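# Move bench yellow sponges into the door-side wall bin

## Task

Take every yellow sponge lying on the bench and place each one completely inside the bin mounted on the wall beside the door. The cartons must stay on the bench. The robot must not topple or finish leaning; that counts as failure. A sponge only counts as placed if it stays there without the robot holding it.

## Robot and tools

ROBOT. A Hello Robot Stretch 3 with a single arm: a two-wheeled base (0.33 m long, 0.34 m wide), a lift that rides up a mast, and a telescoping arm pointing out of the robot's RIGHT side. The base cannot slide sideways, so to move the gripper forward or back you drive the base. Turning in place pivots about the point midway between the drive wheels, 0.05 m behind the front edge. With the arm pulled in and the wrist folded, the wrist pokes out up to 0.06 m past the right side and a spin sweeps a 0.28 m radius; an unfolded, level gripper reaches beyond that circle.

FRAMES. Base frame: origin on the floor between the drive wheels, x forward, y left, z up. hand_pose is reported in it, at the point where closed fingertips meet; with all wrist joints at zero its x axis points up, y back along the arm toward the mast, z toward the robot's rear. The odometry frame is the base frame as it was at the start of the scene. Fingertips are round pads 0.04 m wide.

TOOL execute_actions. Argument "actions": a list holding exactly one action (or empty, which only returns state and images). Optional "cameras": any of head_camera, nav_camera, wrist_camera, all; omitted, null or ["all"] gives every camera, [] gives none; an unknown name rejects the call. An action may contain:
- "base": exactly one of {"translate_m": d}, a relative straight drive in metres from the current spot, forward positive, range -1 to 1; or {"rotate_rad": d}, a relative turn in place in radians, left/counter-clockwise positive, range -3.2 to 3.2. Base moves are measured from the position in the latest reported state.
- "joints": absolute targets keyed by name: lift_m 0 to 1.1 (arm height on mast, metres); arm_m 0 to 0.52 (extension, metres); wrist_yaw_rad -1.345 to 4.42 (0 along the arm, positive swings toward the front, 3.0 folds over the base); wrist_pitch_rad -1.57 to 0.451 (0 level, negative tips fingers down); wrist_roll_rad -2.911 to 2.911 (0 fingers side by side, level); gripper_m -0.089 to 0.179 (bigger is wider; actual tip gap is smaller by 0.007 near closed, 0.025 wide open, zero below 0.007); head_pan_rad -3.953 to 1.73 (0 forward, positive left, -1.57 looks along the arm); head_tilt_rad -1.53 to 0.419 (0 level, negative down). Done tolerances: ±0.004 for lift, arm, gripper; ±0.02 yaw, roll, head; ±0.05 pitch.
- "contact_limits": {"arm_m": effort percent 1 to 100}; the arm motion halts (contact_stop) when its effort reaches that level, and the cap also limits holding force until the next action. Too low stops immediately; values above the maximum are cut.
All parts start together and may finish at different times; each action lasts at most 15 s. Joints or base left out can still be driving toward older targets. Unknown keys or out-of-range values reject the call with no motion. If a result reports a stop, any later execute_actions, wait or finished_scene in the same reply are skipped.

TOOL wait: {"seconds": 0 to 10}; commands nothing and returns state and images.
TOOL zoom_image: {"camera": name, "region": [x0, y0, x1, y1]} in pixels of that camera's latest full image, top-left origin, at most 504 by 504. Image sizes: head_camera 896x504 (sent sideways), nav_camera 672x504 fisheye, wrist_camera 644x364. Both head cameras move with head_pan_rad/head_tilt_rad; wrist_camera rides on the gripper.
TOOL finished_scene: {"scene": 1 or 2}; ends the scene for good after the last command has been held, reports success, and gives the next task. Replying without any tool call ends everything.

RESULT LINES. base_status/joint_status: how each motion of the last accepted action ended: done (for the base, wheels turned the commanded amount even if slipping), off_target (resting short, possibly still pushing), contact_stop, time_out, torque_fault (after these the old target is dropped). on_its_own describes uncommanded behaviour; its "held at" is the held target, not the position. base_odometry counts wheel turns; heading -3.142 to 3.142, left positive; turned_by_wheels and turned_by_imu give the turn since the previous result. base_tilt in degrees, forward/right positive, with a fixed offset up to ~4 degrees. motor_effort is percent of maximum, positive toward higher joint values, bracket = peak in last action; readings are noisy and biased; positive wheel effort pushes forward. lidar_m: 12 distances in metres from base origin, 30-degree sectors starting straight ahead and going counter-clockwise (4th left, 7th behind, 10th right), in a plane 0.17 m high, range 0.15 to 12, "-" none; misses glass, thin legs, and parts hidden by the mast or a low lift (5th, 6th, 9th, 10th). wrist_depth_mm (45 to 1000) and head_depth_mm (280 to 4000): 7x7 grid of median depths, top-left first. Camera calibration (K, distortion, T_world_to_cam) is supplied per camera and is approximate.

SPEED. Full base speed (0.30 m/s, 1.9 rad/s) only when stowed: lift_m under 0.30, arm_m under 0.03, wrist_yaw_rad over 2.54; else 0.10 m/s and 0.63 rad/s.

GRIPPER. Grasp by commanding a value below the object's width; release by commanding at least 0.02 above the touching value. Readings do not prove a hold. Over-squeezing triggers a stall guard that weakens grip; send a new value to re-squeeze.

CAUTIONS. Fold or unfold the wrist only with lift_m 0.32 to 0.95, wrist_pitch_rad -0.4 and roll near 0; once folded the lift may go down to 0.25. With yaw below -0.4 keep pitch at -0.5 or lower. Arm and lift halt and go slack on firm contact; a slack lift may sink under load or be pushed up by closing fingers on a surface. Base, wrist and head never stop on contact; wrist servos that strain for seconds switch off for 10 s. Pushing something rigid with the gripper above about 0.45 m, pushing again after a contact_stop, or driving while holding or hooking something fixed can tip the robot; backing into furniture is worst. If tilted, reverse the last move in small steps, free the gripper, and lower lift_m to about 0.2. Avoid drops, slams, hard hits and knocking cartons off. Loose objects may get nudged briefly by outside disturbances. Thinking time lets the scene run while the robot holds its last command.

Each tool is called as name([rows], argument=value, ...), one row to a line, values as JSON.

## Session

execute_actions(actions=[], cameras=["nav_camera","wrist_camera"])

Scene clock: 0.00 s.
base_odometry: x=+0.000 y=+0.000 heading=+0.000 (m, m, rad; odometry frame)
turned_by_wheels: +0.000 (rad since the last result)
turned_by_imu: +0.000 (rad since the last result)
base_tilt: forward=-2.1 right=-1.1 (deg)
lidar_m: 2.06 2.25 1.41 1.43 1.78 2.16 2.35 0.88 0.80 0.81 0.99 1.91
head_depth_mm: 1816 2215 2187 2129 2134 2098 1778 / 1842 2265 2236 2242 2195 2172 2093 / 1852 2362 2343 2299 2301 2229 2149 / 1862 2406 2424 2409 2359 2318 2014 / 1883 2535 2512 2477 2454 2432 2386 / 1815 2615 2584 2629 2548 2478 2482 / 1908 2706 2704 2694 2690 2659 2495
base_status: not commanded
joint_positions: lift_m=+0.582 arm_m=-0.001 wrist_yaw_rad=+2.852 wrist_pitch_rad=-0.508 wrist_roll_rad=-0.011 gripper_m=+0.037 head_pan_rad=+0.010 head_tilt_rad=-0.016
joint_status: not commanded
motor_effort: left_wheel=+0 right_wheel=+0 lift_m=+37 arm_m=-1 wrist_yaw_rad=+1 wrist_pitch_rad=+5 wrist_roll_rad=+0 gripper_m=+3 head_pan_rad=-1 head_tilt_rad=+2 (%)
hand_pose: x=+0.0393 y=+0.0591 z=+0.5751 quat_wxyz=(+0.274, +0.699, +0.079, +0.656) (m; base frame)
wrist_depth_mm: - - - - - - - / - - - - - - - / - - - - - - - / - - - - - - - / 869 907 949 932 959 - - / 757 - - 800 834 826 857 / 683 667 690 707 708 729 742
pictures: nav_camera (sideways: a quarter turn counterclockwise sets it upright), wrist_camera
camera_calibration (this result's frames):
nav_camera: T_world_to_cam=[[0.0742874, 0.02626, 0.996891, -1.26091], [0.016336, -0.999551, 0.0251127, 0.0229416], [0.997103, 0.0144197, -0.074683, 0.0481343], [0, 0, 0, 1]] pos_world=[0.0453001, 0.0553487, 1.26001]
wrist_camera: T_world_to_cam=[[0.954385, -0.292052, 0.0620939, -0.0590207], [-0.137546, -0.614625, -0.776735, 0.525977], [0.265012, 0.732763, -0.626759, 0.467822], [0, 0, 0, 1]] pos_world=[0.00469626, -0.0367617, 0.705421]
Images, in order (width x height): nav_camera 672x504, wrist_camera 644x364.

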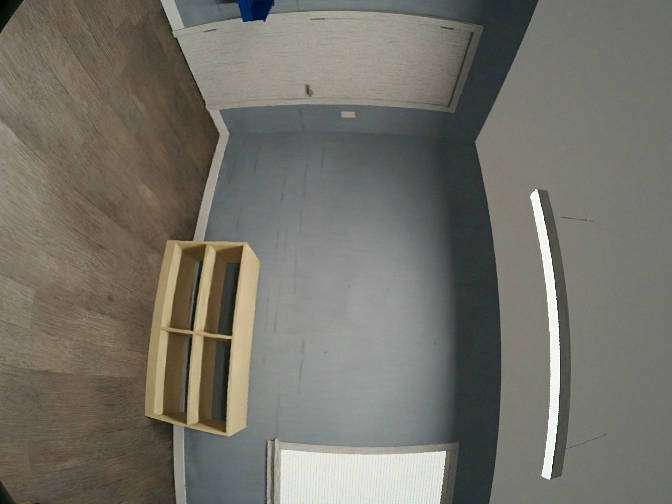

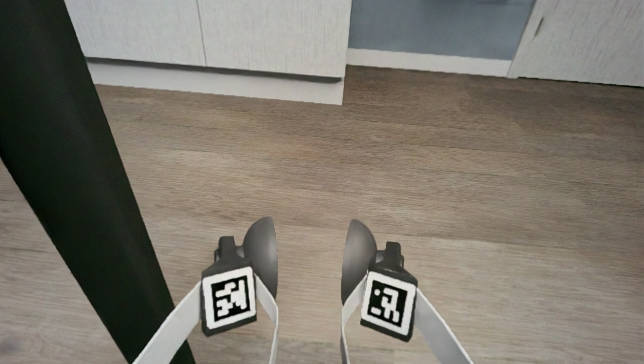

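The bin is on the left, and the bench is probably on the right.

execute_actions([
  {"joints":{"head_pan_rad":-1.57,"head_tilt_rad":-0.4}},
], cameras=["head_camera","nav_camera"])

Scene clock: 1.67 s.
base_odometry: x=+0.000 y=+0.000 heading=+0.000 (m, m, rad; odometry frame)
turned_by_wheels: +0.000 (rad since the last result)
turned_by_imu: +0.000 (rad since the last result)
base_tilt: forward=-2.1 right=-1.1 (deg)
lidar_m: 2.06 2.26 1.41 1.42 1.77 2.16 2.35 0.88 0.80 0.81 0.99 1.90
head_depth_mm: 1444 1516 1584 1003 861 1554 1233 / 1497 1572 1624 1038 889 1660 1349 / 1547 1632 1697 1081 925 1535 1221 / 1605 1685 1729 1109 1811 1595 1206 / 1658 1745 1803 1096 1858 1516 1275 / 1742 1835 1948 1148 2199 1507 1240 / 1794 1902 2053 1144 2309 1902 1267
base_status: not commanded
joint_positions: lift_m=+0.582 arm_m=-0.001 wrist_yaw_rad=+2.852 wrist_pitch_rad=-0.508 wrist_roll_rad=-0.011 gripper_m=+0.037 head_pan_rad=-1.563 head_tilt_rad=-0.395
joint_status: all done
motor_effort: left_wheel=+0(0) right_wheel=+0(0) lift_m=+37(36) arm_m=-1(1) wrist_yaw_rad=+0(0) wrist_pitch_rad=+5(5) wrist_roll_rad=+0(0) gripper_m=+0(0) head_pan_rad=-5(49) head_tilt_rad=-2(24) (%)
hand_pose: x=+0.0393 y=+0.0591 z=+0.5751 quat_wxyz=(+0.274, +0.699, +0.079, +0.656) (m; base frame)
wrist_depth_mm: - - - - - - - / - - - - - - - / - - - - - - - / - - - - - - - / 865 915 947 924 950 - - / 759 - - 799 836 815 843 / 674 669 682 706 700 732 742
pictures: head_camera (sideways: a quarter turn clockwise sets it upright), nav_camera (sideways: a quarter turn counterclockwise sets it upright)
camera_calibration (this result's frames):
head_camera: T_world_to_cam=[[-0.0527887, 0.341619, -0.938355, 1.23423], [0.998537, 0.029094, -0.0455824, 0.0544113], [0.0117287, -0.939388, -0.342655, 0.40359], [0, 0, 0, 1]] pos_world=[0.0060883, -0.0440929, 1.29892]
nav_camera: T_world_to_cam=[[0.0290175, -0.437818, 0.898595, -1.13219], [-0.999513, -0.0230113, 0.0210648, 0.0344198], [0.0114553, -0.898769, -0.438272, 0.527372], [0, 0, 0, 1]] pos_world=[0.0612152, -0.0209156, 1.24779]
Images, in order (width x height): head_camera 896x504, nav_camera 672x504.

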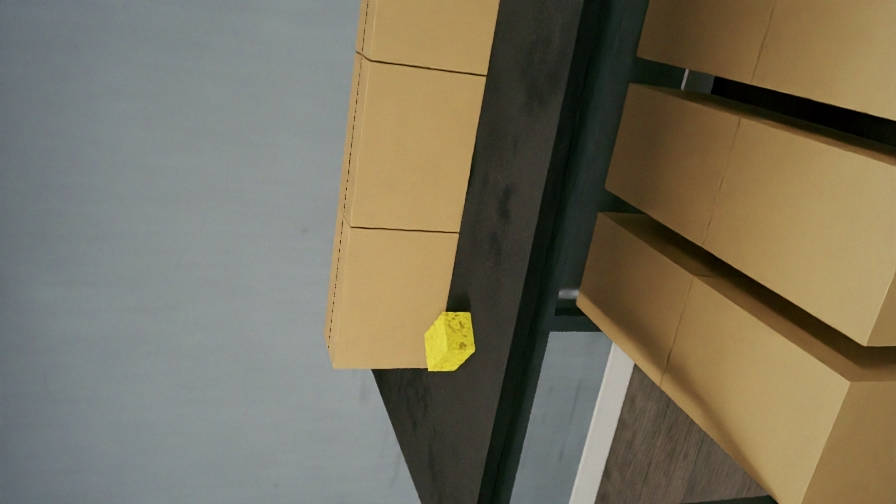

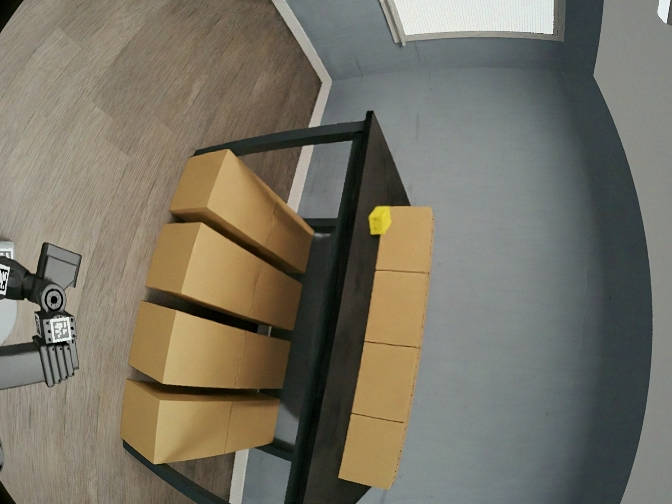

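execute_actions([
  {"base":{"rotate_rad":-0.26},"joints":{"lift_m":0.28,"wrist_yaw_rad":3.0,"wrist_pitch_rad":-0.4}},
], cameras=[])

execute_actions([
  {"base":{"translate_m":0.94}},
], cameras=[])

execute_actions([
  {"base":{"rotate_rad":-1.56},"joints":{"head_pan_rad":-0.5,"head_tilt_rad":-0.9}},
], cameras=["nav_camera"])

Scene clock: 8.23 s.
base_odometry: x=+0.000 y=+0.000 heading=-0.260 (m, m, rad; odometry frame)
turned_by_wheels: -0.260 (rad since the last result)
turned_by_imu: -0.261 (rad since the last result)
base_tilt: forward=-2.2 right=-1.2 (deg)
lidar_m: 1.90 2.05 2.08 1.41 1.53 2.51 2.16 2.23 0.81 0.80 0.86 1.93
head_depth_mm: 1447 1518 1590 1027 884 1553 1276 / 1461 1539 1603 1032 880 1600 1260 / 1480 1578 1633 1043 890 1561 1219 / 1508 1576 1643 1062 910 1642 1347 / 1498 1594 1652 1066 908 1511 1248 / 1539 1616 1666 1080 1755 1575 1193 / 1551 1639 1680 1080 1750 1496 1237
base_status: done
joint_positions: lift_m=+0.280 arm_m=-0.001 wrist_yaw_rad=+2.997 wrist_pitch_rad=-0.419 wrist_roll_rad=-0.011 gripper_m=+0.037 head_pan_rad=-1.563 head_tilt_rad=-0.395
joint_status: all done
motor_effort: left_wheel=+2(7) right_wheel=-2(4) lift_m=+31(32) arm_m=-1(1) wrist_yaw_rad=+3(4) wrist_pitch_rad=+7(8) wrist_roll_rad=+0(0) gripper_m=+1(1) head_pan_rad=-3(4) head_tilt_rad=-3(3) (%)
hand_pose: x=+0.0111 y=+0.0776 z=+0.2926 quat_wxyz=(+0.196, +0.696, +0.098, +0.683) (m; base frame)
wrist_depth_mm: - - - - - - - / - - - - - - - / 865 - 918 965 - - - / 691 - 717 734 758 773 790 / 568 574 612 606 623 623 643 / 486 487 - 506 525 527 541 / 443 - - - 437 452 461
pictures: none
No camera images: the call's "cameras" was empty. Leave "cameras" out to get every camera's image.

Scene clock: 13.07 s.
base_odometry: x=+0.908 y=-0.241 heading=-0.260 (m, m, rad; odometry frame)
turned_by_wheels: +0.000 (rad since the last result)
turned_by_imu: +0.006 (rad since the last result)
base_tilt: forward=-2.1 right=-1.1 (deg)
lidar_m: 0.96 1.18 1.96 1.92 1.81 2.15 3.11 1.16 0.91 0.91 1.77 1.08
head_depth_mm: 1522 1611 1705 1232 1831 1561 1238 / 1546 1624 1724 1216 970 1069 1155 / 1570 1649 1743 1840 1975 1933 1495 / 1581 1655 1768 1875 2019 1924 1534 / 1607 1681 1786 1903 2034 1922 1524 / 1622 1708 1811 1931 2066 1904 1515 / 1641 1755 1841 1959 2076 1891 1506
base_status: done
joint_positions: lift_m=+0.280 arm_m=-0.001 wrist_yaw_rad=+2.998 wrist_pitch_rad=-0.419 wrist_roll_rad=-0.011 gripper_m=+0.037 head_pan_rad=-1.563 head_tilt_rad=-0.395
joint_status: not commanded
motor_effort: left_wheel=+1(12) right_wheel=-1(3) lift_m=+31(31) arm_m=-1(1) wrist_yaw_rad=+2(3) wrist_pitch_rad=+7(7) wrist_roll_rad=+0(0) gripper_m=+0(0) head_pan_rad=-4(4) head_tilt_rad=-2(2) (%)
hand_pose: x=+0.0109 y=+0.0777 z=+0.2927 quat_wxyz=(+0.196, +0.696, +0.098, +0.683) (m; base frame)
wrist_depth_mm: - - - - - - - / - - - - - - - / 875 - 915 966 - - - / 703 - 725 749 764 786 804 / 575 566 608 604 624 627 644 / 487 490 - 508 525 530 536 / 443 - - - 431 452 454
pictures: none
No camera images: the call's "cameras" was empty. Leave "cameras" out to get every camera's image.

Scene clock: 15.37 s.
base_odometry: x=+0.908 y=-0.242 heading=-1.820 (m, m, rad; odometry frame)
turned_by_wheels: -1.560 (rad since the last result)
turned_by_imu: -1.568 (rad since the last result)
base_tilt: forward=-2.1 right=-1.2 (deg)
lidar_m: 0.93 1.73 1.08 0.96 1.48 1.95 1.92 1.59 2.21 3.11 1.14 0.91
head_depth_mm: 1033 2075 1658 1619 1494 1311 1157 / 1017 1988 1701 1525 1483 1299 1161 / 981 1970 1654 1461 1483 1293 1151 / 963 1880 1694 1416 1478 1298 1149 / 999 1876 1629 1387 1443 1288 1147 / 989 922 1498 1378 1448 1286 1141 / 982 1692 1935 1710 1463 1279 1146
base_status: done
joint_positions: lift_m=+0.280 arm_m=-0.001 wrist_yaw_rad=+2.998 wrist_pitch_rad=-0.419 wrist_roll_rad=-0.011 gripper_m=+0.037 head_pan_rad=-0.507 head_tilt_rad=-0.889
joint_status: all done
motor_effort: left_wheel=+2(13) right_wheel=-1(5) lift_m=+31(32) arm_m=-1(1) wrist_yaw_rad=+2(3) wrist_pitch_rad=+7(7) wrist_roll_rad=+0(0) gripper_m=+1(0) head_pan_rad=+3(49) head_tilt_rad=-5(31) (%)
hand_pose: x=+0.0109 y=+0.0777 z=+0.2927 quat_wxyz=(+0.196, +0.696, +0.098, +0.683) (m; base frame)
wrist_depth_mm: - - - - - - - / - - - - - - - / 873 - 917 950 - - - / 685 - 722 739 761 790 801 / 566 570 616 605 623 633 648 / 487 490 - 508 526 526 534 / 435 - - - 430 452 461
pictures: nav_camera (sideways: a quarter turn counterclockwise sets it upright)
camera_calibration (this result's frames):
nav_camera: T_world_to_cam=[[0.72215, -0.371997, 0.583196, -0.725318], [-0.46519, -0.885137, 0.0114348, 0.0437082], [0.511955, -0.279554, -0.812251, 1.01079], [0, 0, 0, 1]] pos_world=[0.0266438, 0.0514419, 1.24352]
Images, in order (width x height): nav_camera 672x504.

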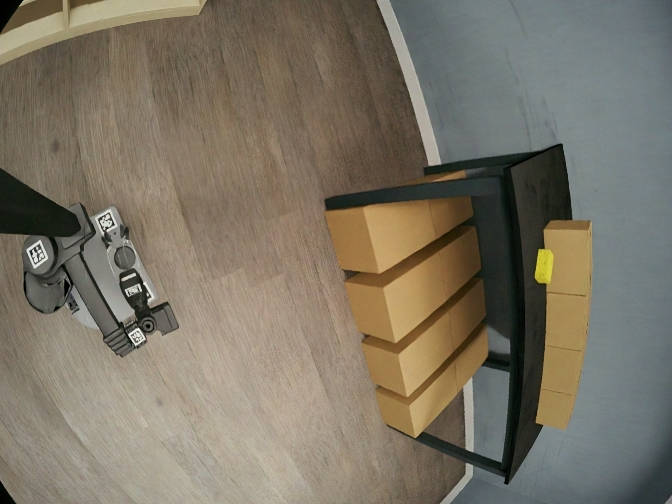

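execute_actions([
  {"base":{"rotate_rad":0.32}},
], cameras=[])

execute_actions([
  {"base":{"translate_m":0.5}},
], cameras=[])

execute_actions([
  {"base":{"rotate_rad":-0.32}},
], cameras=[])

execute_actions([
  {"base":{"translate_m":0.5},"joints":{"head_pan_rad":-1.57,"head_tilt_rad":-0.5}},
], cameras=[])

execute_actions([
  {"joints":{"lift_m":0.94,"gripper_m":0.17}},
], cameras=[])

execute_actions([
  {"joints":{"wrist_yaw_rad":0}},
], cameras=["head_camera","wrist_camera"])

Scene clock: 18.17 s.
base_odometry: x=+0.908 y=-0.242 heading=-1.500 (m, m, rad; odometry frame)
turned_by_wheels: +0.320 (rad since the last result)
turned_by_imu: +0.323 (rad since the last result)
base_tilt: forward=-2.1 right=-1.1 (deg)
lidar_m: 1.87 1.08 0.96 1.18 1.82 1.92 1.59 1.75 3.11 1.38 0.96 0.91
head_depth_mm: 979 1880 1665 1463 1469 1293 1157 / 1011 1868 1706 1388 1459 1300 1151 / 1010 937 1603 1383 1464 1288 1159 / 1555 1811 1982 1640 1491 1292 1149 / 1619 1869 2029 1726 1475 1294 1147 / 1614 1868 2016 1717 1472 1293 1146 / 1617 1836 2010 1706 1463 1280 1145
base_status: done
joint_positions: lift_m=+0.280 arm_m=-0.001 wrist_yaw_rad=+2.998 wrist_pitch_rad=-0.419 wrist_roll_rad=-0.011 gripper_m=+0.037 head_pan_rad=-0.507 head_tilt_rad=-0.889
joint_status: not commanded
motor_effort: left_wheel=-2(10) right_wheel=+2(5) lift_m=+31(32) arm_m=-1(1) wrist_yaw_rad=+1(2) wrist_pitch_rad=+7(7) wrist_roll_rad=+0(0) gripper_m=+0(1) head_pan_rad=+4(3) head_tilt_rad=-5(5) (%)
hand_pose: x=+0.0109 y=+0.0777 z=+0.2927 quat_wxyz=(+0.196, +0.696, +0.098, +0.683) (m; base frame)
wrist_depth_mm: - - - - - - - / - - - - - - - / 878 - 936 952 952 892 885 / 698 - 740 745 755 779 803 / 570 561 626 606 619 632 648 / 491 490 - 509 528 527 541 / 441 - - - 434 457 462
pictures: none
No camera images: the call's "cameras" was empty. Leave "cameras" out to get every camera's image.

Scene clock: 21.50 s.
base_odometry: x=+0.944 y=-0.740 heading=-1.500 (m, m, rad; odometry frame)
turned_by_wheels: +0.000 (rad since the last result)
turned_by_imu: +0.003 (rad since the last result)
base_tilt: forward=-2.1 right=-1.2 (deg)
lidar_m: 1.41 1.22 0.73 0.91 1.54 2.37 2.08 2.36 3.33 0.69 0.56 1.08
head_depth_mm: 1030 817 1556 1370 888 1055 1154 / 1173 1365 1571 1445 1429 1251 1158 / 1223 1405 1621 1721 1475 1296 1155 / 1223 1392 1633 1732 1473 1300 1148 / 1217 1403 1613 1718 1473 1294 1145 / 1211 1379 1613 1727 1462 1292 1151 / 1222 1384 1602 1704 1470 1289 1144
base_status: done
joint_positions: lift_m=+0.280 arm_m=-0.001 wrist_yaw_rad=+2.998 wrist_pitch_rad=-0.419 wrist_roll_rad=-0.011 gripper_m=+0.037 head_pan_rad=-0.507 head_tilt_rad=-0.890
joint_status: not commanded
motor_effort: left_wheel=-2(8) right_wheel=+1(7) lift_m=+31(31) arm_m=-1(1) wrist_yaw_rad=+2(3) wrist_pitch_rad=+7(7) wrist_roll_rad=+0(0) gripper_m=-1(1) head_pan_rad=+3(4) head_tilt_rad=-5(5) (%)
hand_pose: x=+0.0109 y=+0.0777 z=+0.2927 quat_wxyz=(+0.196, +0.696, +0.098, +0.683) (m; base frame)
wrist_depth_mm: - - 940 - - 951 902 / - - 961 - - - 958 / 884 - 883 839 819 - - / 690 - 728 739 759 781 803 / 572 572 612 610 624 633 642 / 482 488 - 509 532 523 532 / 442 - - - 430 452 463
pictures: none
No camera images: the call's "cameras" was empty. Leave "cameras" out to get every camera's image.

Scene clock: 22.90 s.
base_odometry: x=+0.944 y=-0.740 heading=-1.820 (m, m, rad; odometry frame)
turned_by_wheels: -0.320 (rad since the last result)
turned_by_imu: -0.322 (rad since the last result)
base_tilt: forward=-2.2 right=-1.1 (deg)
lidar_m: 1.38 1.45 1.17 0.73 1.14 1.35 2.37 2.09 2.99 1.17 0.57 0.56
head_depth_mm: 773 757 660 1375 1193 1278 1157 / 1015 756 637 1285 1178 1237 1148 / 1004 750 719 1278 994 1234 1153 / 1000 832 1621 1428 1451 1288 1143 / 1098 1386 1598 1710 1477 1294 1150 / 1221 1379 1587 1702 1457 1293 1151 / 1180 1339 1526 1677 1474 1281 1140
base_status: done
joint_positions: lift_m=+0.280 arm_m=-0.001 wrist_yaw_rad=+2.998 wrist_pitch_rad=-0.419 wrist_roll_rad=-0.011 gripper_m=+0.037 head_pan_rad=-0.507 head_tilt_rad=-0.890
joint_status: not commanded
motor_effort: left_wheel=+2(10) right_wheel=-1(4) lift_m=+31(32) arm_m=-1(1) wrist_yaw_rad=+2(2) wrist_pitch_rad=+8(7) wrist_roll_rad=+0(0) gripper_m=-1(0) head_pan_rad=+3(3) head_tilt_rad=-5(4) (%)
hand_pose: x=+0.0109 y=+0.0777 z=+0.2927 quat_wxyz=(+0.196, +0.696, +0.098, +0.683) (m; base frame)
wrist_depth_mm: - - - - - - - / - - - - - - - / 792 - 806 829 - - - / 693 - 722 742 749 773 804 / 568 569 619 605 624 633 638 / 486 484 - 512 530 530 531 / 445 - - - 435 458 461
pictures: none
No camera images: the call's "cameras" was empty. Leave "cameras" out to get every camera's image.

Scene clock: 26.13 s.
base_odometry: x=+0.821 y=-1.225 heading=-1.820 (m, m, rad; odometry frame)
turned_by_wheels: +0.000 (rad since the last result)
turned_by_imu: +0.003 (rad since the last result)
base_tilt: forward=-2.1 right=-1.1 (deg)
lidar_m: 0.88 0.96 1.09 1.05 0.91 1.22 2.87 2.55 3.46 0.36 0.45 0.69
head_depth_mm: 3017 3195 3468 3045 2214 1718 1405 / 3001 3272 3421 2693 709 543 1294 / 3183 3320 1446 899 651 507 450 / 3210 3368 1221 888 645 503 450 / 2970 3063 855 772 640 502 1020 / 2171 2293 742 645 635 498 1038 / 1742 1812 1362 649 631 496 1060
base_status: done
joint_positions: lift_m=+0.280 arm_m=-0.001 wrist_yaw_rad=+2.998 wrist_pitch_rad=-0.419 wrist_roll_rad=-0.011 gripper_m=+0.037 head_pan_rad=-1.563 head_tilt_rad=-0.508
joint_status: all done
motor_effort: left_wheel=+1(13) right_wheel=-1(3) lift_m=+31(32) arm_m=-1(1) wrist_yaw_rad=+3(2) wrist_pitch_rad=+8(7) wrist_roll_rad=+0(0) gripper_m=+0(0) head_pan_rad=-4(49) head_tilt_rad=+4(26) (%)
hand_pose: x=+0.0109 y=+0.0777 z=+0.2927 quat_wxyz=(+0.196, +0.696, +0.098, +0.683) (m; base frame)
wrist_depth_mm: - - - - - - - / - - - - - - - / 745 - 936 976 - - 953 / 689 - 730 742 752 777 805 / 569 562 620 604 623 625 636 / 485 484 - 515 531 527 539 / 441 - - - 434 453 460
pictures: none
No camera images: the call's "cameras" was empty. Leave "cameras" out to get every camera's image.

Scene clock: 32.97 s.
base_odometry: x=+0.821 y=-1.225 heading=-1.820 (m, m, rad; odometry frame)
turned_by_wheels: +0.000 (rad since the last result)
turned_by_imu: +0.001 (rad since the last result)
base_tilt: forward=-2.2 right=-1.1 (deg)
lidar_m: 0.88 0.96 1.09 1.05 0.91 1.22 2.87 2.54 3.46 0.36 0.45 0.70
head_depth_mm: 3028 3203 3458 3056 2208 1753 - / 3063 3334 3393 2747 711 542 452 / 3142 3328 1467 893 649 507 439 / 3177 3354 1216 889 642 504 438 / 2914 3025 855 773 640 502 443 / 2177 2333 742 646 636 499 1024 / 1730 1802 1376 649 631 496 1063
base_status: not commanded
joint_positions: lift_m=+0.940 arm_m=-0.001 wrist_yaw_rad=+2.998 wrist_pitch_rad=-0.418 wrist_roll_rad=-0.011 gripper_m=+0.170 head_pan_rad=-1.563 head_tilt_rad=-0.508
joint_status: all done
motor_effort: left_wheel=+1(1) right_wheel=-1(1) lift_m=+43(44) arm_m=-1(1) wrist_yaw_rad=+2(3) wrist_pitch_rad=+7(7) wrist_roll_rad=+0(0) gripper_m=+0(96) head_pan_rad=-3(4) head_tilt_rad=+3(3) (%)
hand_pose: x=+0.0109 y=+0.0778 z=+0.9525 quat_wxyz=(+0.196, +0.696, +0.098, +0.683) (m; base frame)
wrist_depth_mm: - - - - - - - / - - - - - - - / - - - - - - - / 841 - - - - - - / - - - - - - - / - - - - - - 942 / - - - - - - 903
pictures: none
No camera images: the call's "cameras" was empty. Leave "cameras" out to get every camera's image.

Scene clock: 35.47 s.
base_odometry: x=+0.821 y=-1.225 heading=-1.820 (m, m, rad; odometry frame)
turned_by_wheels: +0.000 (rad since the last result)
turned_by_imu: +0.000 (rad since the last result)
base_tilt: forward=-2.2 right=-1.1 (deg)
lidar_m: 0.88 0.96 1.09 1.05 0.91 1.22 2.87 2.56 3.45 0.36 0.45 0.70
head_depth_mm: 3015 3239 3485 3068 2187 1776 - / 3048 3274 3384 2745 709 543 - / 3111 3380 1445 894 648 551 - / 3171 3357 1221 891 643 539 - / 2932 3043 858 770 640 518 1025 / 2206 2293 742 648 635 514 1046 / 1732 1809 1364 650 631 497 1051
base_status: not commanded
joint_positions: lift_m=+0.940 arm_m=-0.001 wrist_yaw_rad=+0.003 wrist_pitch_rad=-0.418 wrist_roll_rad=-0.011 gripper_m=+0.170 head_pan_rad=-1.563 head_tilt_rad=-0.508
joint_status: all done
motor_effort: left_wheel=+1(1) right_wheel=-1(1) lift_m=+42(42) arm_m=-1(1) wrist_yaw_rad=-2(5) wrist_pitch_rad=+7(7) wrist_roll_rad=+0(0) gripper_m=+0(1) head_pan_rad=-4(4) head_tilt_rad=+3(2) (%)
hand_pose: x=-0.0208 y=-0.3687 z=+0.9525 quat_wxyz=(+0.696, +0.149, -0.687, -0.145) (m; base frame)
wrist_depth_mm: 613 335 472 878 - - - / 440 359 417 461 - - - / 346 350 365 375 - - - / 267 273 282 287 323 - - / 227 227 229 234 247 - - / - 190 194 197 202 - - / - 165 167 170 173 - -
pictures: head_camera (sideways: a quarter turn clockwise sets it upright), wrist_camera
camera_calibration (this result's frames):
head_camera: T_world_to_cam=[[-0.0535607, 0.444943, -0.893956, 1.1763], [0.998501, 0.0339546, -0.0429245, 0.0509447], [0.0112549, -0.894915, -0.446095, 0.538202], [0, 0, 0, 1]] pos_world=[0.00607765, -0.0434715, 1.29384]
wrist_camera: T_world_to_cam=[[-0.99808, 0.00980503, 0.0611624, -0.0784357], [-0.0453926, 0.556084, -0.829885, 1.03213], [-0.0421485, -0.831068, -0.554571, 0.382018], [0, 0, 0, 1]] pos_world=[-0.0153325, -0.2557, 1.0732]
Images, in order (width x height): head_camera 896x504, wrist_camera 644x364.

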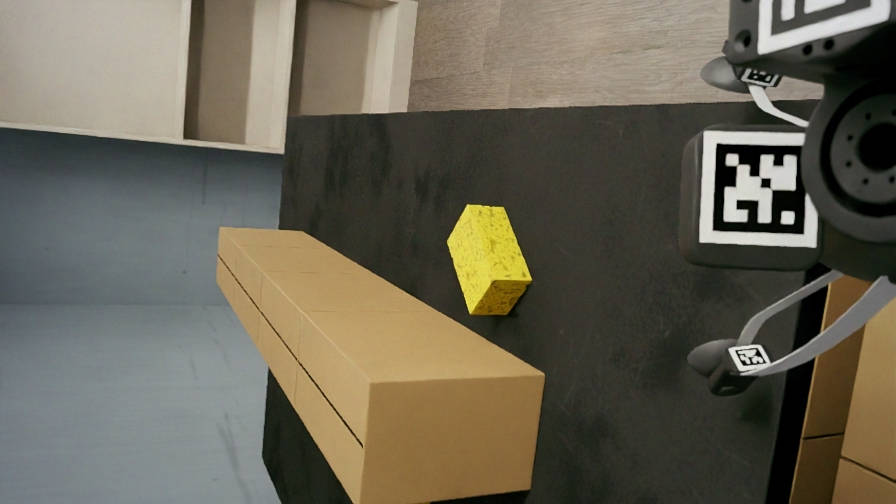

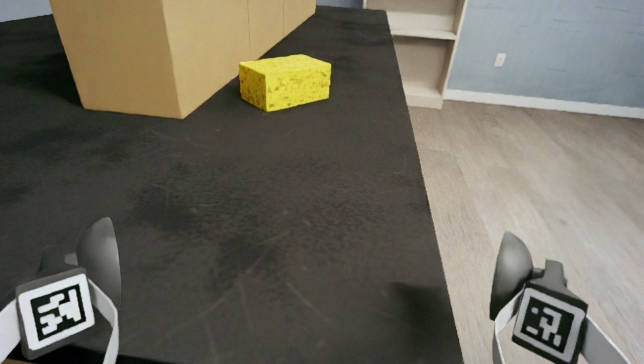

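execute_actions([
  {"base":{"translate_m":0.045},"joints":{"arm_m":0.27,"lift_m":0.93,"gripper_m":0.16}},
], cameras=["wrist_camera"])

Scene clock: 39.27 s.
base_odometry: x=+0.810 y=-1.268 heading=-1.820 (m, m, rad; odometry frame)
turned_by_wheels: +0.000 (rad since the last result)
turned_by_imu: +0.001 (rad since the last result)
base_tilt: forward=-2.2 right=-1.1 (deg)
lidar_m: 0.84 0.91 1.09 1.08 1.00 1.25 2.91 2.59 0.37 0.37 0.46 0.71
head_depth_mm: 3036 3241 3459 3423 684 568 1312 / 3055 3246 1608 - 592 511 442 / 3160 3348 1449 - - 506 451 / 3208 3393 1034 886 619 505 1024 / 2790 2922 755 670 638 501 1053 / 2066 2158 747 655 634 499 1042 / 1648 1718 1366 781 632 497 1062
base_status: done
joint_positions: lift_m=+0.930 arm_m=+0.270 wrist_yaw_rad=+0.002 wrist_pitch_rad=-0.418 wrist_roll_rad=-0.011 gripper_m=+0.160 head_pan_rad=-1.563 head_tilt_rad=-0.507
joint_status: all done
motor_effort: left_wheel=+1(7) right_wheel=-1(2) lift_m=+31(37) arm_m=+4(3) wrist_yaw_rad=-1(3) wrist_pitch_rad=+7(7) wrist_roll_rad=+0(0) gripper_m=+0(56) head_pan_rad=-4(5) head_tilt_rad=+3(3) (%)
hand_pose: x=-0.0211 y=-0.6390 z=+0.9428 quat_wxyz=(+0.696, +0.148, -0.687, -0.146) (m; base frame)
wrist_depth_mm: 136 175 287 689 - - - / 139 179 300 493 526 - - / 142 185 306 349 362 - - / 144 189 204 188 253 297 - / 142 200 205 180 219 231 - / - 178 181 183 189 - - / - 154 157 159 162 159 172
pictures: wrist_camera
camera_calibration (this result's frames):
wrist_camera: T_world_to_cam=[[-0.998063, 0.0113506, 0.06117, -0.0745649], [-0.0445178, 0.556534, -0.829631, 1.17444], [-0.04346, -0.830747, -0.55495, 0.152527], [0, 0, 0, 1]] pos_world=[-0.0155081, -0.526057, 1.06356]
Images, in order (width x height): wrist_camera 644x364.

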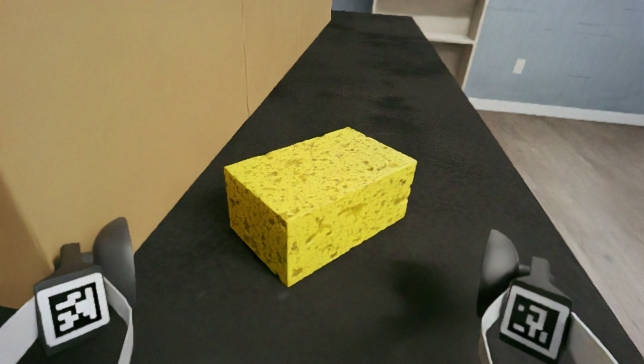

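It's centred. Advance the arm and grasp.

execute_actions([
  {"joints":{"arm_m":0.325,"lift_m":0.908}},
], cameras=[])

execute_actions([
  {"joints":{"gripper_m":0.04}},
], cameras=[])

execute_actions([
  {"base":{"translate_m":0.4},"joints":{"lift_m":1.1,"arm_m":0,"wrist_pitch_rad":-0.4}},
], cameras=["wrist_camera","head_camera"])

Scene clock: 41.40 s.
base_odometry: x=+0.810 y=-1.268 heading=-1.820 (m, m, rad; odometry frame)
turned_by_wheels: +0.000 (rad since the last result)
turned_by_imu: +0.000 (rad since the last result)
base_tilt: forward=-2.2 right=-1.2 (deg)
lidar_m: 0.84 0.91 1.09 1.08 1.00 1.25 2.91 2.59 0.37 0.37 0.46 0.71
head_depth_mm: 2989 3286 3478 3399 - 520 1308 / 3109 3269 1632 - 604 511 442 / 3160 3315 1454 - 602 508 451 / 3175 3356 1045 892 620 504 1024 / 2806 2975 777 705 640 502 1051 / 2076 2201 747 650 637 500 1040 / 1651 1726 1380 747 632 497 1061
base_status: not commanded
joint_positions: lift_m=+0.908 arm_m=+0.324 wrist_yaw_rad=+0.001 wrist_pitch_rad=-0.385 wrist_roll_rad=-0.011 gripper_m=+0.160 head_pan_rad=-1.563 head_tilt_rad=-0.507
joint_status: all done
motor_effort: left_wheel=+1(2) right_wheel=+0(1) lift_m=+24(32) arm_m=+8(7) wrist_yaw_rad=-1(2) wrist_pitch_rad=-5(7) wrist_roll_rad=+0(0) gripper_m=-1(1) head_pan_rad=-5(4) head_tilt_rad=+2(3) (%)
hand_pose: x=-0.0213 y=-0.6979 z=+0.9286 quat_wxyz=(+0.698, +0.137, -0.690, -0.134) (m; base frame)
wrist_depth_mm: 135 171 265 740 - - - / 139 177 284 499 540 - - / 142 182 290 336 350 - - / 145 188 244 166 178 269 - / 143 187 134 132 148 213 - / - 163 128 117 163 173 178 / - 139 136 131 146 144 154
pictures: none
No camera images: the call's "cameras" was empty. Leave "cameras" out to get every camera's image.

Scene clock: 43.10 s.
base_odometry: x=+0.810 y=-1.268 heading=-1.820 (m, m, rad; odometry frame)
turned_by_wheels: +0.000 (rad since the last result)
turned_by_imu: +0.000 (rad since the last result)
base_tilt: forward=-2.1 right=-1.2 (deg)
lidar_m: 0.84 0.91 1.09 1.08 1.00 1.25 2.92 2.59 0.37 0.37 0.46 0.71
head_depth_mm: 3066 3296 3457 3345 - 521 1301 / 3039 3291 1618 - 604 510 441 / 3152 3331 1449 - 603 507 451 / 3202 3362 1033 893 619 504 1023 / 2781 2899 777 720 640 501 1046 / 2062 2198 746 651 635 499 1044 / 1655 1713 1379 745 633 496 1068
base_status: not commanded
joint_positions: lift_m=+0.908 arm_m=+0.325 wrist_yaw_rad=-0.001 wrist_pitch_rad=-0.370 wrist_roll_rad=-0.012 gripper_m=+0.041 head_pan_rad=-1.563 head_tilt_rad=-0.507
joint_status: all done
motor_effort: left_wheel=+2(2) right_wheel=-1(1) lift_m=+26(26) arm_m=+5(7) wrist_yaw_rad=+1(3) wrist_pitch_rad=-10(12) wrist_roll_rad=+1(0) gripper_m=-16(100) head_pan_rad=-5(5) head_tilt_rad=+3(3) (%)
hand_pose: x=-0.0218 y=-0.6998 z=+0.9320 quat_wxyz=(+0.699, +0.131, -0.690, -0.130) (m; base frame)
wrist_depth_mm: 136 172 266 766 - - - / 139 177 284 527 572 - - / 142 182 299 354 371 - - / 145 189 253 173 196 280 - / 146 184 143 137 199 217 - / 150 166 149 128 - 179 183 / 140 139 144 140 146 152 154
pictures: none
No camera images: the call's "cameras" was empty. Leave "cameras" out to get every camera's image.

Scene clock: 48.40 s.
base_odometry: x=+0.711 y=-1.656 heading=-1.820 (m, m, rad; odometry frame)
turned_by_wheels: +0.000 (rad since the last result)
turned_by_imu: +0.003 (rad since the last result)
base_tilt: forward=-2.1 right=-1.1 (deg)
lidar_m: 0.44 0.48 0.74 1.02 1.07 1.04 3.17 0.59 0.48 0.48 0.52 0.44
head_depth_mm: 3031 - - - - - - / 3108 - - - - - - / 3141 - - - - - 1054 / 2183 2405 1560 885 - 522 1162 / 1446 1548 1402 885 640 519 1102 / 1081 1135 1166 872 637 532 1093 / 855 893 931 865 631 548 1059
base_status: done
joint_positions: lift_m=+1.100 arm_m=+0.000 wrist_yaw_rad=-0.001 wrist_pitch_rad=-0.415 wrist_roll_rad=-0.012 gripper_m=+0.041 head_pan_rad=-1.563 head_tilt_rad=-0.507
joint_status: all done
motor_effort: left_wheel=+1(7) right_wheel=-1(4) lift_m=+42(44) arm_m=-5(10) wrist_yaw_rad=+2(1) wrist_pitch_rad=+6(11) wrist_roll_rad=+1(0) gripper_m=-17(16) head_pan_rad=-3(3) head_tilt_rad=+3(3) (%)
hand_pose: x=-0.0218 y=-0.3700 z=+1.1131 quat_wxyz=(+0.696, +0.146, -0.687, -0.146) (m; base frame)
wrist_depth_mm: 462 630 - - - - - / 472 636 954 - 807 654 - / 471 639 726 694 685 408 - / 486 547 564 176 202 445 633 / 441 454 143 136 447 476 504 / 374 383 149 129 - 411 418 / 325 327 330 145 339 354 360
pictures: head_camera (sideways: a quarter turn clockwise sets it upright), wrist_camera
camera_calibration (this result's frames):
head_camera: T_world_to_cam=[[-0.053455, 0.444559, -0.894153, 1.17656], [0.998509, 0.0337052, -0.042936, 0.0509598], [0.01105, -0.895115, -0.445698, 0.537687], [0, 0, 0, 1]] pos_world=[0.00606765, -0.043475, 1.29386]
wrist_camera: T_world_to_cam=[[-0.997959, 0.013913, 0.0623274, -0.0890247], [-0.044204, 0.553888, -0.831417, 1.16705], [-0.0460899, -0.832475, -0.552143, 0.466669], [0, 0, 0, 1]] pos_world=[-0.0157461, -0.256686, 1.23352]
Images, in order (width x height): head_camera 896x504, wrist_camera 644x364.

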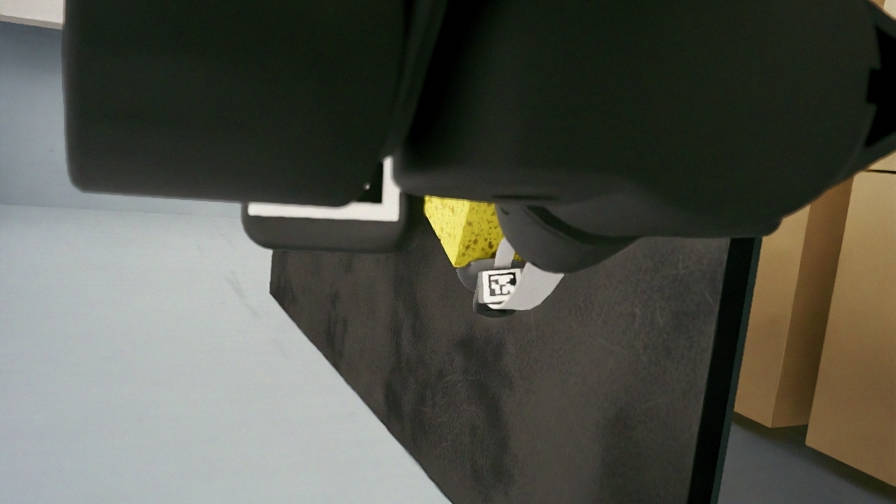

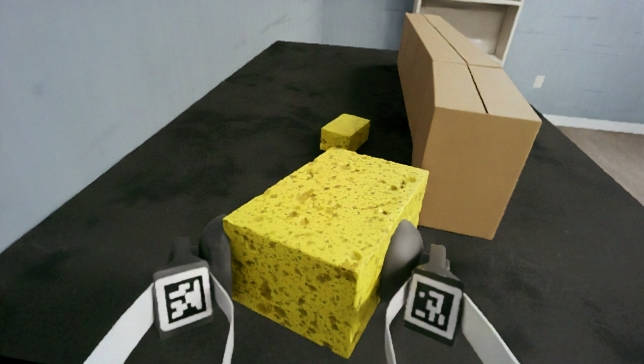

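execute_actions([
  {"base":{"translate_m":-1.0},"joints":{"head_pan_rad":-3.14,"head_tilt_rad":-0.3}},
], cameras=[])

execute_actions([
  {"base":{"translate_m":-1.0},"joints":{"lift_m":0.75}},
], cameras=["head_camera"])

Scene clock: 62.27 s.
base_odometry: x=+0.957 y=-0.687 heading=-1.820 (m, m, rad; odometry frame)
turned_by_wheels: +0.000 (rad since the last result)
turned_by_imu: -0.003 (rad since the last result)
base_tilt: forward=-2.2 right=-1.2 (deg)
lidar_m: 1.43 1.46 0.75 1.00 1.03 1.31 2.32 2.04 2.89 1.31 0.64 0.60
head_depth_mm: 1975 - - - - 1986 1710 / 2010 - - - - 1978 1679 / 2019 - - - - 1964 1675 / 2049 - - - - 1977 1660 / 2083 - - - - 1967 1659 / 2128 - - - - 1975 1653 / 2147 - - - - 1946 1637
base_status: done
joint_positions: lift_m=+1.100 arm_m=+0.000 wrist_yaw_rad=-0.001 wrist_pitch_rad=-0.415 wrist_roll_rad=-0.012 gripper_m=+0.041 head_pan_rad=-3.133 head_tilt_rad=-0.310
joint_status: all done
motor_effort: left_wheel=+2(4) right_wheel=-1(4) lift_m=+43(42) arm_m=-5(5) wrist_yaw_rad=+1(1) wrist_pitch_rad=+6(6) wrist_roll_rad=+0(0) gripper_m=-16(16) head_pan_rad=-4(50) head_tilt_rad=+4(20) (%)
hand_pose: x=-0.0218 y=-0.3700 z=+1.1131 quat_wxyz=(+0.696, +0.146, -0.687, -0.146) (m; base frame)
wrist_depth_mm: 817 - - - - - - / 813 - - - - - - / 682 799 - - - - - / 591 - - 175 202 - - / - - 143 136 - - - / - - 148 129 - - - / - - - 145 - - -
pictures: none
No camera images: the call's "cameras" was empty. Leave "cameras" out to get every camera's image.

Scene clock: 73.60 s.
base_odometry: x=+1.203 y=+0.282 heading=-1.819 (m, m, rad; odometry frame)
turned_by_wheels: +0.000 (rad since the last result)
turned_by_imu: -0.003 (rad since the last result)
base_tilt: forward=-2.1 right=-1.2 (deg)
lidar_m: 1.53 1.41 1.02 0.90 1.41 1.35 1.32 1.21 1.20 3.28 1.90 1.51
head_depth_mm: 1133 1175 1228 1285 1337 1402 1473 / 1156 1189 1230 1284 1355 1422 1495 / 1181 1233 1281 1340 1387 1457 1518 / 1203 1245 1301 1358 1401 1484 1565 / 1218 1260 1324 1374 1414 1522 1578 / 1225 1279 1339 1401 1422 1553 1613 / 1256 1311 1360 1423 1490 1580 1618
base_status: done
joint_positions: lift_m=+0.750 arm_m=+0.000 wrist_yaw_rad=-0.001 wrist_pitch_rad=-0.415 wrist_roll_rad=-0.012 gripper_m=+0.041 head_pan_rad=-3.133 head_tilt_rad=-0.310
joint_status: all done
motor_effort: left_wheel=+2(4) right_wheel=-1(4) lift_m=+32(35) arm_m=-5(5) wrist_yaw_rad=+2(1) wrist_pitch_rad=+6(6) wrist_roll_rad=+1(0) gripper_m=-16(17) head_pan_rad=-4(4) head_tilt_rad=+4(5) (%)
hand_pose: x=-0.0218 y=-0.3700 z=+0.7634 quat_wxyz=(+0.696, +0.147, -0.687, -0.146) (m; base frame)
wrist_depth_mm: - - - - - - - / - - - - - - - / - - - - - - - / - - - 175 201 - - / - - 143 136 - - 938 / - - 148 129 - - 937 / 866 871 912 145 928 964 948
pictures: head_camera (sideways: a quarter turn clockwise sets it upright)
camera_calibration (this result's frames):
head_camera: T_world_to_cam=[[0.260496, 0.0523106, -0.964057, 1.26589], [0.0258028, -0.998552, -0.0472102, 0.0624694], [-0.96513, -0.0125773, -0.261468, 0.303886], [0, 0, 0, 1]] pos_world=[-0.0380809, -0.0000183696, 1.30279]
Images, in order (width x height): head_camera 896x504.

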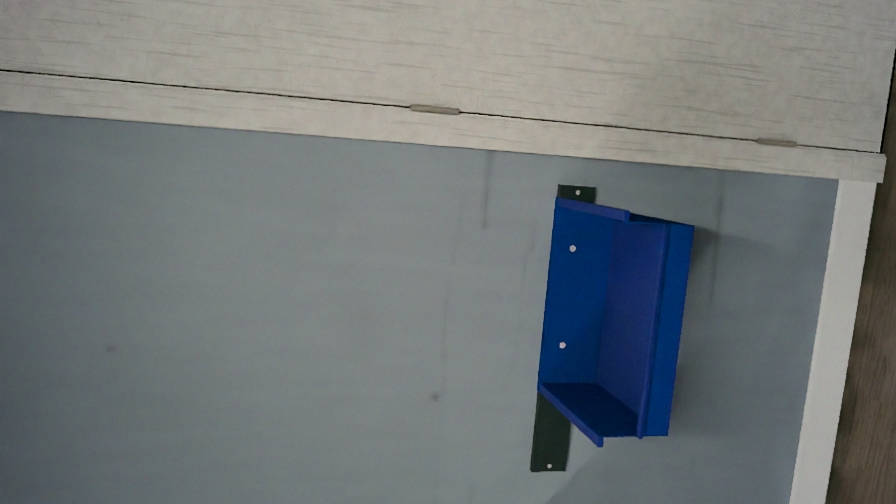

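execute_actions([
  {"base":{"translate_m":-0.57},"joints":{"lift_m":0.85}},
], cameras=[])

execute_actions([
  {"base":{"rotate_rad":-1.74},"joints":{"head_pan_rad":-1.57,"head_tilt_rad":-0.7}},
], cameras=[])

execute_actions([
  {"base":{"translate_m":0.26}},
], cameras=["head_camera","wrist_camera"])

Scene clock: 82.90 s.
base_odometry: x=+1.344 y=+0.835 heading=-1.819 (m, m, rad; odometry frame)
turned_by_wheels: +0.000 (rad since the last result)
turned_by_imu: -0.001 (rad since the last result)
base_tilt: forward=-2.1 right=-1.2 (deg)
lidar_m: 2.07 1.44 1.08 1.37 0.98 0.76 0.77 0.86 0.90 1.27 3.42 2.09
head_depth_mm: 650 662 688 715 743 782 828 / 664 693 723 756 786 815 843 / 675 703 734 770 801 840 849 / 688 715 742 781 814 846 859 / 694 727 756 791 831 865 857 / 705 735 766 805 843 876 847 / 714 746 783 815 856 887 839
base_status: done
joint_positions: lift_m=+0.850 arm_m=+0.000 wrist_yaw_rad=-0.001 wrist_pitch_rad=-0.416 wrist_roll_rad=-0.012 gripper_m=+0.041 head_pan_rad=-3.133 head_tilt_rad=-0.310
joint_status: all done
motor_effort: left_wheel=+2(4) right_wheel=-1(5) lift_m=+42(45) arm_m=-5(5) wrist_yaw_rad=+1(1) wrist_pitch_rad=+6(6) wrist_roll_rad=+1(1) gripper_m=-17(16) head_pan_rad=-3(4) head_tilt_rad=+4(4) (%)
hand_pose: x=-0.0218 y=-0.3700 z=+0.8630 quat_wxyz=(+0.696, +0.147, -0.687, -0.146) (m; base frame)
wrist_depth_mm: - - - - - 560 645 / - - - - - 574 555 / - - - - 945 618 597 / - - - 175 203 664 648 / - - 143 135 731 718 705 / - - 149 129 - 809 767 / - - - 145 - 898 881
pictures: none
No camera images: the call's "cameras" was empty. Leave "cameras" out to get every camera's image.

Scene clock: 86.60 s.
base_odometry: x=+1.344 y=+0.835 heading=+2.724 (m, m, rad; odometry frame)
turned_by_wheels: -1.740 (rad since the last result)
turned_by_imu: -1.757 (rad since the last result)
base_tilt: forward=-2.2 right=-1.1 (deg)
lidar_m: 0.90 3.40 2.17 2.06 1.44 1.08 1.37 1.12 0.81 0.77 0.81 0.92
head_depth_mm: 642 711 794 896 1040 1229 - / 633 706 793 897 1034 1214 - / 647 714 789 886 555 - - / 657 727 812 903 735 507 - / 655 724 811 901 880 1245 1236 / 654 720 811 898 879 1240 1229 / 654 724 804 895 876 1231 1241
base_status: done
joint_positions: lift_m=+0.850 arm_m=+0.000 wrist_yaw_rad=-0.001 wrist_pitch_rad=-0.416 wrist_roll_rad=-0.012 gripper_m=+0.041 head_pan_rad=-1.577 head_tilt_rad=-0.691
joint_status: all done
motor_effort: left_wheel=+2(7) right_wheel=-2(5) lift_m=+43(43) arm_m=-5(5) wrist_yaw_rad=+2(1) wrist_pitch_rad=+6(6) wrist_roll_rad=+1(1) gripper_m=-17(16) head_pan_rad=+4(49) head_tilt_rad=-4(28) (%)
hand_pose: x=-0.0218 y=-0.3700 z=+0.8630 quat_wxyz=(+0.696, +0.147, -0.687, -0.146) (m; base frame)
wrist_depth_mm: 473 470 475 473 459 478 477 / 507 512 519 507 510 510 522 / 534 538 545 549 555 563 570 / 536 577 570 175 202 618 627 / 481 487 143 136 646 676 687 / 409 421 148 128 - 751 766 / 828 858 856 145 870 875 884
pictures: none
No camera images: the call's "cameras" was empty. Leave "cameras" out to get every camera's image.

Scene clock: 90.57 s.
base_odometry: x=+1.106 y=+0.940 heading=+2.724 (m, m, rad; odometry frame)
turned_by_wheels: +0.000 (rad since the last result)
turned_by_imu: +0.002 (rad since the last result)
base_tilt: forward=-2.1 right=-1.2 (deg)
lidar_m: 0.64 3.17 2.16 2.07 2.08 1.32 1.63 1.12 0.82 0.78 0.81 0.65
head_depth_mm: 650 722 805 894 799 1185 - / 649 717 803 906 892 1224 - / 648 716 803 899 555 - - / 648 719 804 894 882 507 - / 648 715 801 891 882 1231 1233 / 648 716 800 886 836 1221 1237 / 648 716 799 890 1044 1228 1229
base_status: done
joint_positions: lift_m=+0.850 arm_m=+0.000 wrist_yaw_rad=-0.001 wrist_pitch_rad=-0.416 wrist_roll_rad=-0.012 gripper_m=+0.041 head_pan_rad=-1.577 head_tilt_rad=-0.691
joint_status: not commanded
motor_effort: left_wheel=+2(8) right_wheel=-2(3) lift_m=+42(43) arm_m=-5(5) wrist_yaw_rad=+1(1) wrist_pitch_rad=+6(6) wrist_roll_rad=+0(1) gripper_m=-17(16) head_pan_rad=+4(4) head_tilt_rad=-4(4) (%)
hand_pose: x=-0.0218 y=-0.3700 z=+0.8630 quat_wxyz=(+0.696, +0.147, -0.687, -0.146) (m; base frame)
wrist_depth_mm: 465 466 469 474 480 479 466 / 503 506 508 517 520 518 514 / 541 532 540 548 548 558 556 / 589 578 563 175 202 582 618 / 650 395 143 136 480 413 679 / 720 717 149 129 - 443 763 / 811 830 849 145 866 854 862
pictures: head_camera (sideways: a quarter turn clockwise sets it upright), wrist_camera
camera_calibration (this result's frames):
head_camera: T_world_to_cam=[[-0.0463244, 0.60148, -0.797544, 1.05054], [0.998926, 0.0272901, -0.0374403, 0.0437927], [-0.000754526, -0.798422, -0.602098, 0.741249], [0, 0, 0, 1]] pos_world=[0.00547909, -0.0412421, 1.28579]
wrist_camera: T_world_to_cam=[[-0.997959, 0.0138901, 0.0623299, -0.0734487], [-0.0442006, 0.554216, -0.831199, 0.959022], [-0.0460897, -0.832257, -0.552471, 0.328991], [0, 0, 0, 1]] pos_world=[-0.0157463, -0.25668, 0.983474]
Images, in order (width x height): head_camera 896x504, wrist_camera 644x364.

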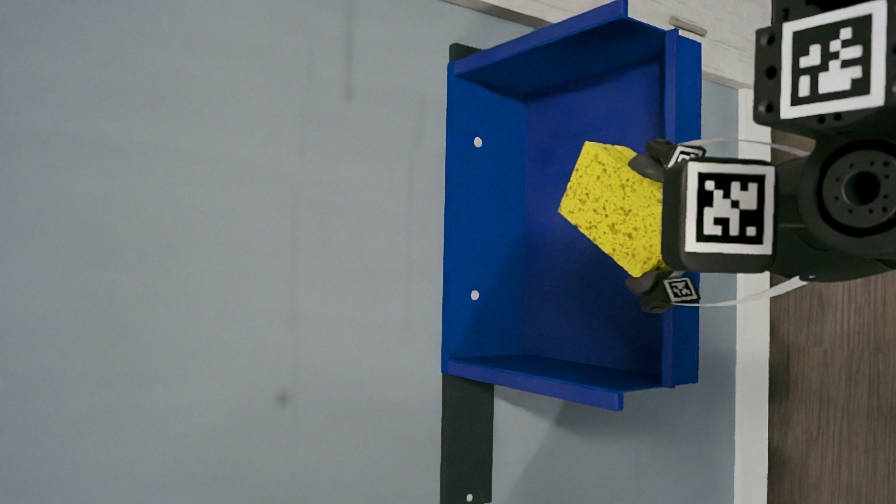

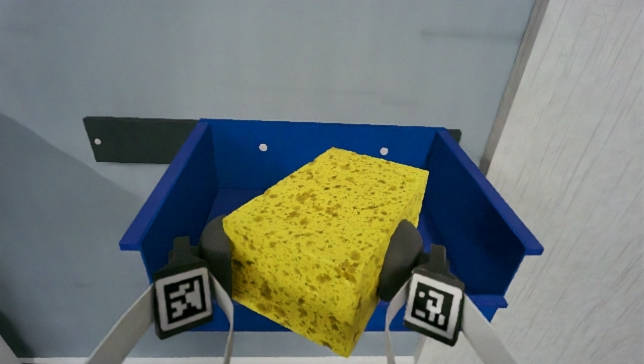

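execute_actions([
  {"joints":{"arm_m":0.26,"lift_m":0.8}},
], cameras=[])

execute_actions([
  {"joints":{"gripper_m":0.15}},
], cameras=[])

execute_actions([
  {"joints":{"arm_m":0,"gripper_m":0.04}},
], cameras=[])

execute_actions([
  {"joints":{"wrist_yaw_rad":3.0}},
], cameras=[])

execute_actions([
  {"joints":{"lift_m":0.28}},
], cameras=["head_camera"])

Scene clock: 94.53 s.
base_odometry: x=+1.106 y=+0.940 heading=+2.724 (m, m, rad; odometry frame)
turned_by_wheels: +0.000 (rad since the last result)
turned_by_imu: +0.001 (rad since the last result)
base_tilt: forward=-2.1 right=-1.1 (deg)
lidar_m: 0.64 3.19 2.17 2.07 2.07 1.32 1.63 1.11 0.82 0.78 0.81 0.65
head_depth_mm: 651 718 805 895 978 - - / 653 722 802 877 - 1254 1255 / 650 722 799 876 - 1228 1247 / 652 719 800 876 858 1241 1247 / 649 717 802 898 879 1237 1240 / 648 717 802 888 832 1231 1232 / 645 717 800 886 1038 1240 1226
base_status: not commanded
joint_positions: lift_m=+0.800 arm_m=+0.260 wrist_yaw_rad=-0.001 wrist_pitch_rad=-0.416 wrist_roll_rad=-0.012 gripper_m=+0.041 head_pan_rad=-1.577 head_tilt_rad=-0.692
joint_status: all done
motor_effort: left_wheel=+2(2) right_wheel=-1(1) lift_m=+31(37) arm_m=+4(5) wrist_yaw_rad=+1(1) wrist_pitch_rad=+6(6) wrist_roll_rad=+1(0) gripper_m=-18(17) head_pan_rad=+3(3) head_tilt_rad=-4(4) (%)
hand_pose: x=-0.0218 y=-0.6293 z=+0.8133 quat_wxyz=(+0.696, +0.147, -0.687, -0.146) (m; base frame)
wrist_depth_mm: 236 239 241 243 246 247 251 / 255 257 260 262 264 269 271 / 277 278 283 286 287 291 297 / 294 296 302 175 203 313 318 / 300 305 143 135 316 328 328 / 215 293 149 129 - 346 252 / 219 292 311 145 315 309 239
pictures: none
No camera images: the call's "cameras" was empty. Leave "cameras" out to get every camera's image.

Scene clock: 96.13 s.
base_odometry: x=+1.106 y=+0.940 heading=+2.724 (m, m, rad; odometry frame)
turned_by_wheels: +0.000 (rad since the last result)
turned_by_imu: +0.000 (rad since the last result)
base_tilt: forward=-2.1 right=-1.1 (deg)
lidar_m: 0.64 3.18 2.17 2.07 2.08 1.32 1.63 1.11 0.82 0.78 0.80 0.65
head_depth_mm: 651 719 804 889 972 - - / 651 720 808 877 - 1252 1249 / 651 722 806 882 - 1229 1252 / 648 720 805 890 858 1229 1244 / 649 720 802 892 880 1233 1236 / 649 717 800 888 831 1231 1226 / 648 713 802 891 1043 1225 1231
base_status: not commanded
joint_positions: lift_m=+0.800 arm_m=+0.260 wrist_yaw_rad=-0.001 wrist_pitch_rad=-0.416 wrist_roll_rad=-0.012 gripper_m=+0.150 head_pan_rad=-1.577 head_tilt_rad=-0.692
joint_status: all done
motor_effort: left_wheel=+2(2) right_wheel=-1(1) lift_m=+31(31) arm_m=+4(4) wrist_yaw_rad=+1(1) wrist_pitch_rad=+6(6) wrist_roll_rad=+0(0) gripper_m=+2(93) head_pan_rad=+4(3) head_tilt_rad=-4(4) (%)
hand_pose: x=-0.0218 y=-0.6293 z=+0.8133 quat_wxyz=(+0.696, +0.147, -0.687, -0.146) (m; base frame)
wrist_depth_mm: 235 239 240 243 246 247 250 / 254 258 260 263 266 269 272 / 276 280 281 286 290 293 297 / 295 295 300 306 310 314 319 / 303 311 320 326 330 322 327 / 210 346 349 356 360 - 251 / - 299 313 318 322 318 229
pictures: none
No camera images: the call's "cameras" was empty. Leave "cameras" out to get every camera's image.

Scene clock: 99.27 s.
base_odometry: x=+1.106 y=+0.940 heading=+2.724 (m, m, rad; odometry frame)
turned_by_wheels: +0.000 (rad since the last result)
turned_by_imu: +0.001 (rad since the last result)
base_tilt: forward=-2.2 right=-1.2 (deg)
lidar_m: 0.64 3.16 2.17 2.07 2.07 1.32 1.63 1.11 0.82 0.78 0.81 0.65
head_depth_mm: 649 722 804 891 798 1192 1306 / 649 721 801 906 892 1240 1308 / 650 717 804 898 865 798 - / 649 720 803 899 885 788 - / 648 717 800 892 882 1235 1233 / 647 719 802 887 833 1232 1236 / 647 714 800 890 1035 1225 1227
base_status: not commanded
joint_positions: lift_m=+0.800 arm_m=+0.000 wrist_yaw_rad=-0.001 wrist_pitch_rad=-0.416 wrist_roll_rad=-0.012 gripper_m=+0.040 head_pan_rad=-1.577 head_tilt_rad=-0.692
joint_status: all done
motor_effort: left_wheel=+2(2) right_wheel=-2(1) lift_m=+32(32) arm_m=-5(4) wrist_yaw_rad=+1(1) wrist_pitch_rad=+6(6) wrist_roll_rad=+0(0) gripper_m=-1(94) head_pan_rad=+4(5) head_tilt_rad=-4(4) (%)
hand_pose: x=-0.0218 y=-0.3699 z=+0.8133 quat_wxyz=(+0.696, +0.147, -0.687, -0.146) (m; base frame)
wrist_depth_mm: 461 469 475 477 480 482 467 / 493 505 501 516 512 512 513 / 539 521 522 542 539 530 553 / 589 352 503 531 531 384 611 / 655 399 439 403 451 385 677 / 716 702 - 345 346 728 761 / 800 832 844 848 875 854 879
pictures: none
No camera images: the call's "cameras" was empty. Leave "cameras" out to get every camera's image.

Scene clock: 101.77 s.
base_odometry: x=+1.106 y=+0.940 heading=+2.724 (m, m, rad; odometry frame)
turned_by_wheels: +0.000 (rad since the last result)
turned_by_imu: +0.000 (rad since the last result)
base_tilt: forward=-2.1 right=-1.2 (deg)
lidar_m: 0.64 3.17 2.17 2.07 2.08 1.32 1.63 1.12 0.82 0.78 0.81 0.65
head_depth_mm: 653 722 804 895 796 1187 1297 / 652 719 803 907 897 1234 1314 / 649 719 804 902 862 1227 1273 / 650 717 805 894 885 1233 1274 / 650 718 799 890 878 1232 1287 / 648 716 801 890 833 1227 1226 / 648 718 803 889 1039 1231 1226
base_status: not commanded
joint_positions: lift_m=+0.800 arm_m=+0.000 wrist_yaw_rad=+2.997 wrist_pitch_rad=-0.416 wrist_roll_rad=-0.012 gripper_m=+0.040 head_pan_rad=-1.577 head_tilt_rad=-0.692
joint_status: all done
motor_effort: left_wheel=+2(2) right_wheel=-1(1) lift_m=+31(32) arm_m=-5(5) wrist_yaw_rad=+3(2) wrist_pitch_rad=+6(6) wrist_roll_rad=+1(0) gripper_m=+0(0) head_pan_rad=+3(3) head_tilt_rad=-4(4) (%)
hand_pose: x=+0.0112 y=+0.0771 z=+0.8133 quat_wxyz=(+0.195, +0.696, +0.097, +0.684) (m; base frame)
wrist_depth_mm: - - - - - - - / - - - - - - - / - - - - - - - / - - - - - - - / - - - - - - - / - - - - - - - / 944 953 - - 944 - -
pictures: none
No camera images: the call's "cameras" was empty. Leave "cameras" out to get every camera's image.

Scene clock: 107.33 s.
base_odometry: x=+1.106 y=+0.940 heading=+2.724 (m, m, rad; odometry frame)
turned_by_wheels: +0.000 (rad since the last result)
turned_by_imu: +0.001 (rad since the last result)
base_tilt: forward=-2.1 right=-1.2 (deg)
lidar_m: 0.64 3.15 2.17 2.07 2.07 1.32 1.63 1.12 0.82 0.78 0.81 0.65
head_depth_mm: 650 717 805 896 793 1192 1252 / 652 722 805 907 893 1246 1253 / 650 717 805 904 865 1234 1243 / 649 718 801 893 881 1239 1245 / 648 716 803 893 881 1235 1237 / 649 717 801 890 834 1235 1231 / 646 716 800 889 1043 1225 1235
base_status: not commanded
joint_positions: lift_m=+0.280 arm_m=+0.000 wrist_yaw_rad=+2.997 wrist_pitch_rad=-0.416 wrist_roll_rad=-0.012 gripper_m=+0.040 head_pan_rad=-1.577 head_tilt_rad=-0.692
joint_status: all done
motor_effort: left_wheel=+2(2) right_wheel=-1(1) lift_m=+31(31) arm_m=-5(4) wrist_yaw_rad=+4(4) wrist_pitch_rad=+6(6) wrist_roll_rad=+0(0) gripper_m=+0(0) head_pan_rad=+3(3) head_tilt_rad=-4(4) (%)
hand_pose: x=+0.0111 y=+0.0771 z=+0.2933 quat_wxyz=(+0.195, +0.696, +0.097, +0.684) (m; base frame)
wrist_depth_mm: - - - - - - - / - - - - - - - / 866 - 945 959 - - - / 696 - 725 761 766 793 812 / 571 568 640 609 617 630 648 / 483 492 - 506 532 528 543 / 439 - - - 433 453 467
pictures: head_camera (sideways: a quarter turn clockwise sets it upright)
camera_calibration (this result's frames):
head_camera: T_world_to_cam=[[-0.0463856, 0.601646, -0.797415, 1.05037], [0.998923, 0.0274015, -0.0374331, 0.0437834], [-0.000671127, -0.798293, -0.602269, 0.741471], [0, 0, 0, 1]] pos_world=[0.00548338, -0.0412387, 1.28578]
Images, in order (width x height): head_camera 896x504.

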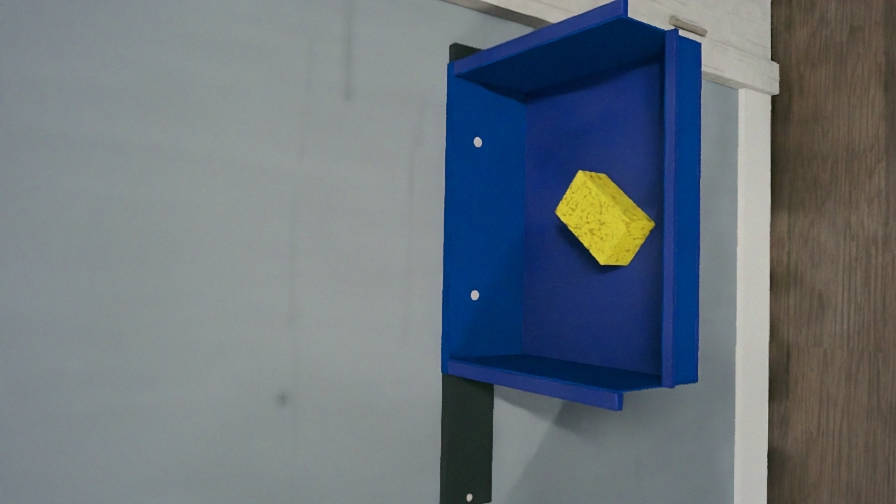

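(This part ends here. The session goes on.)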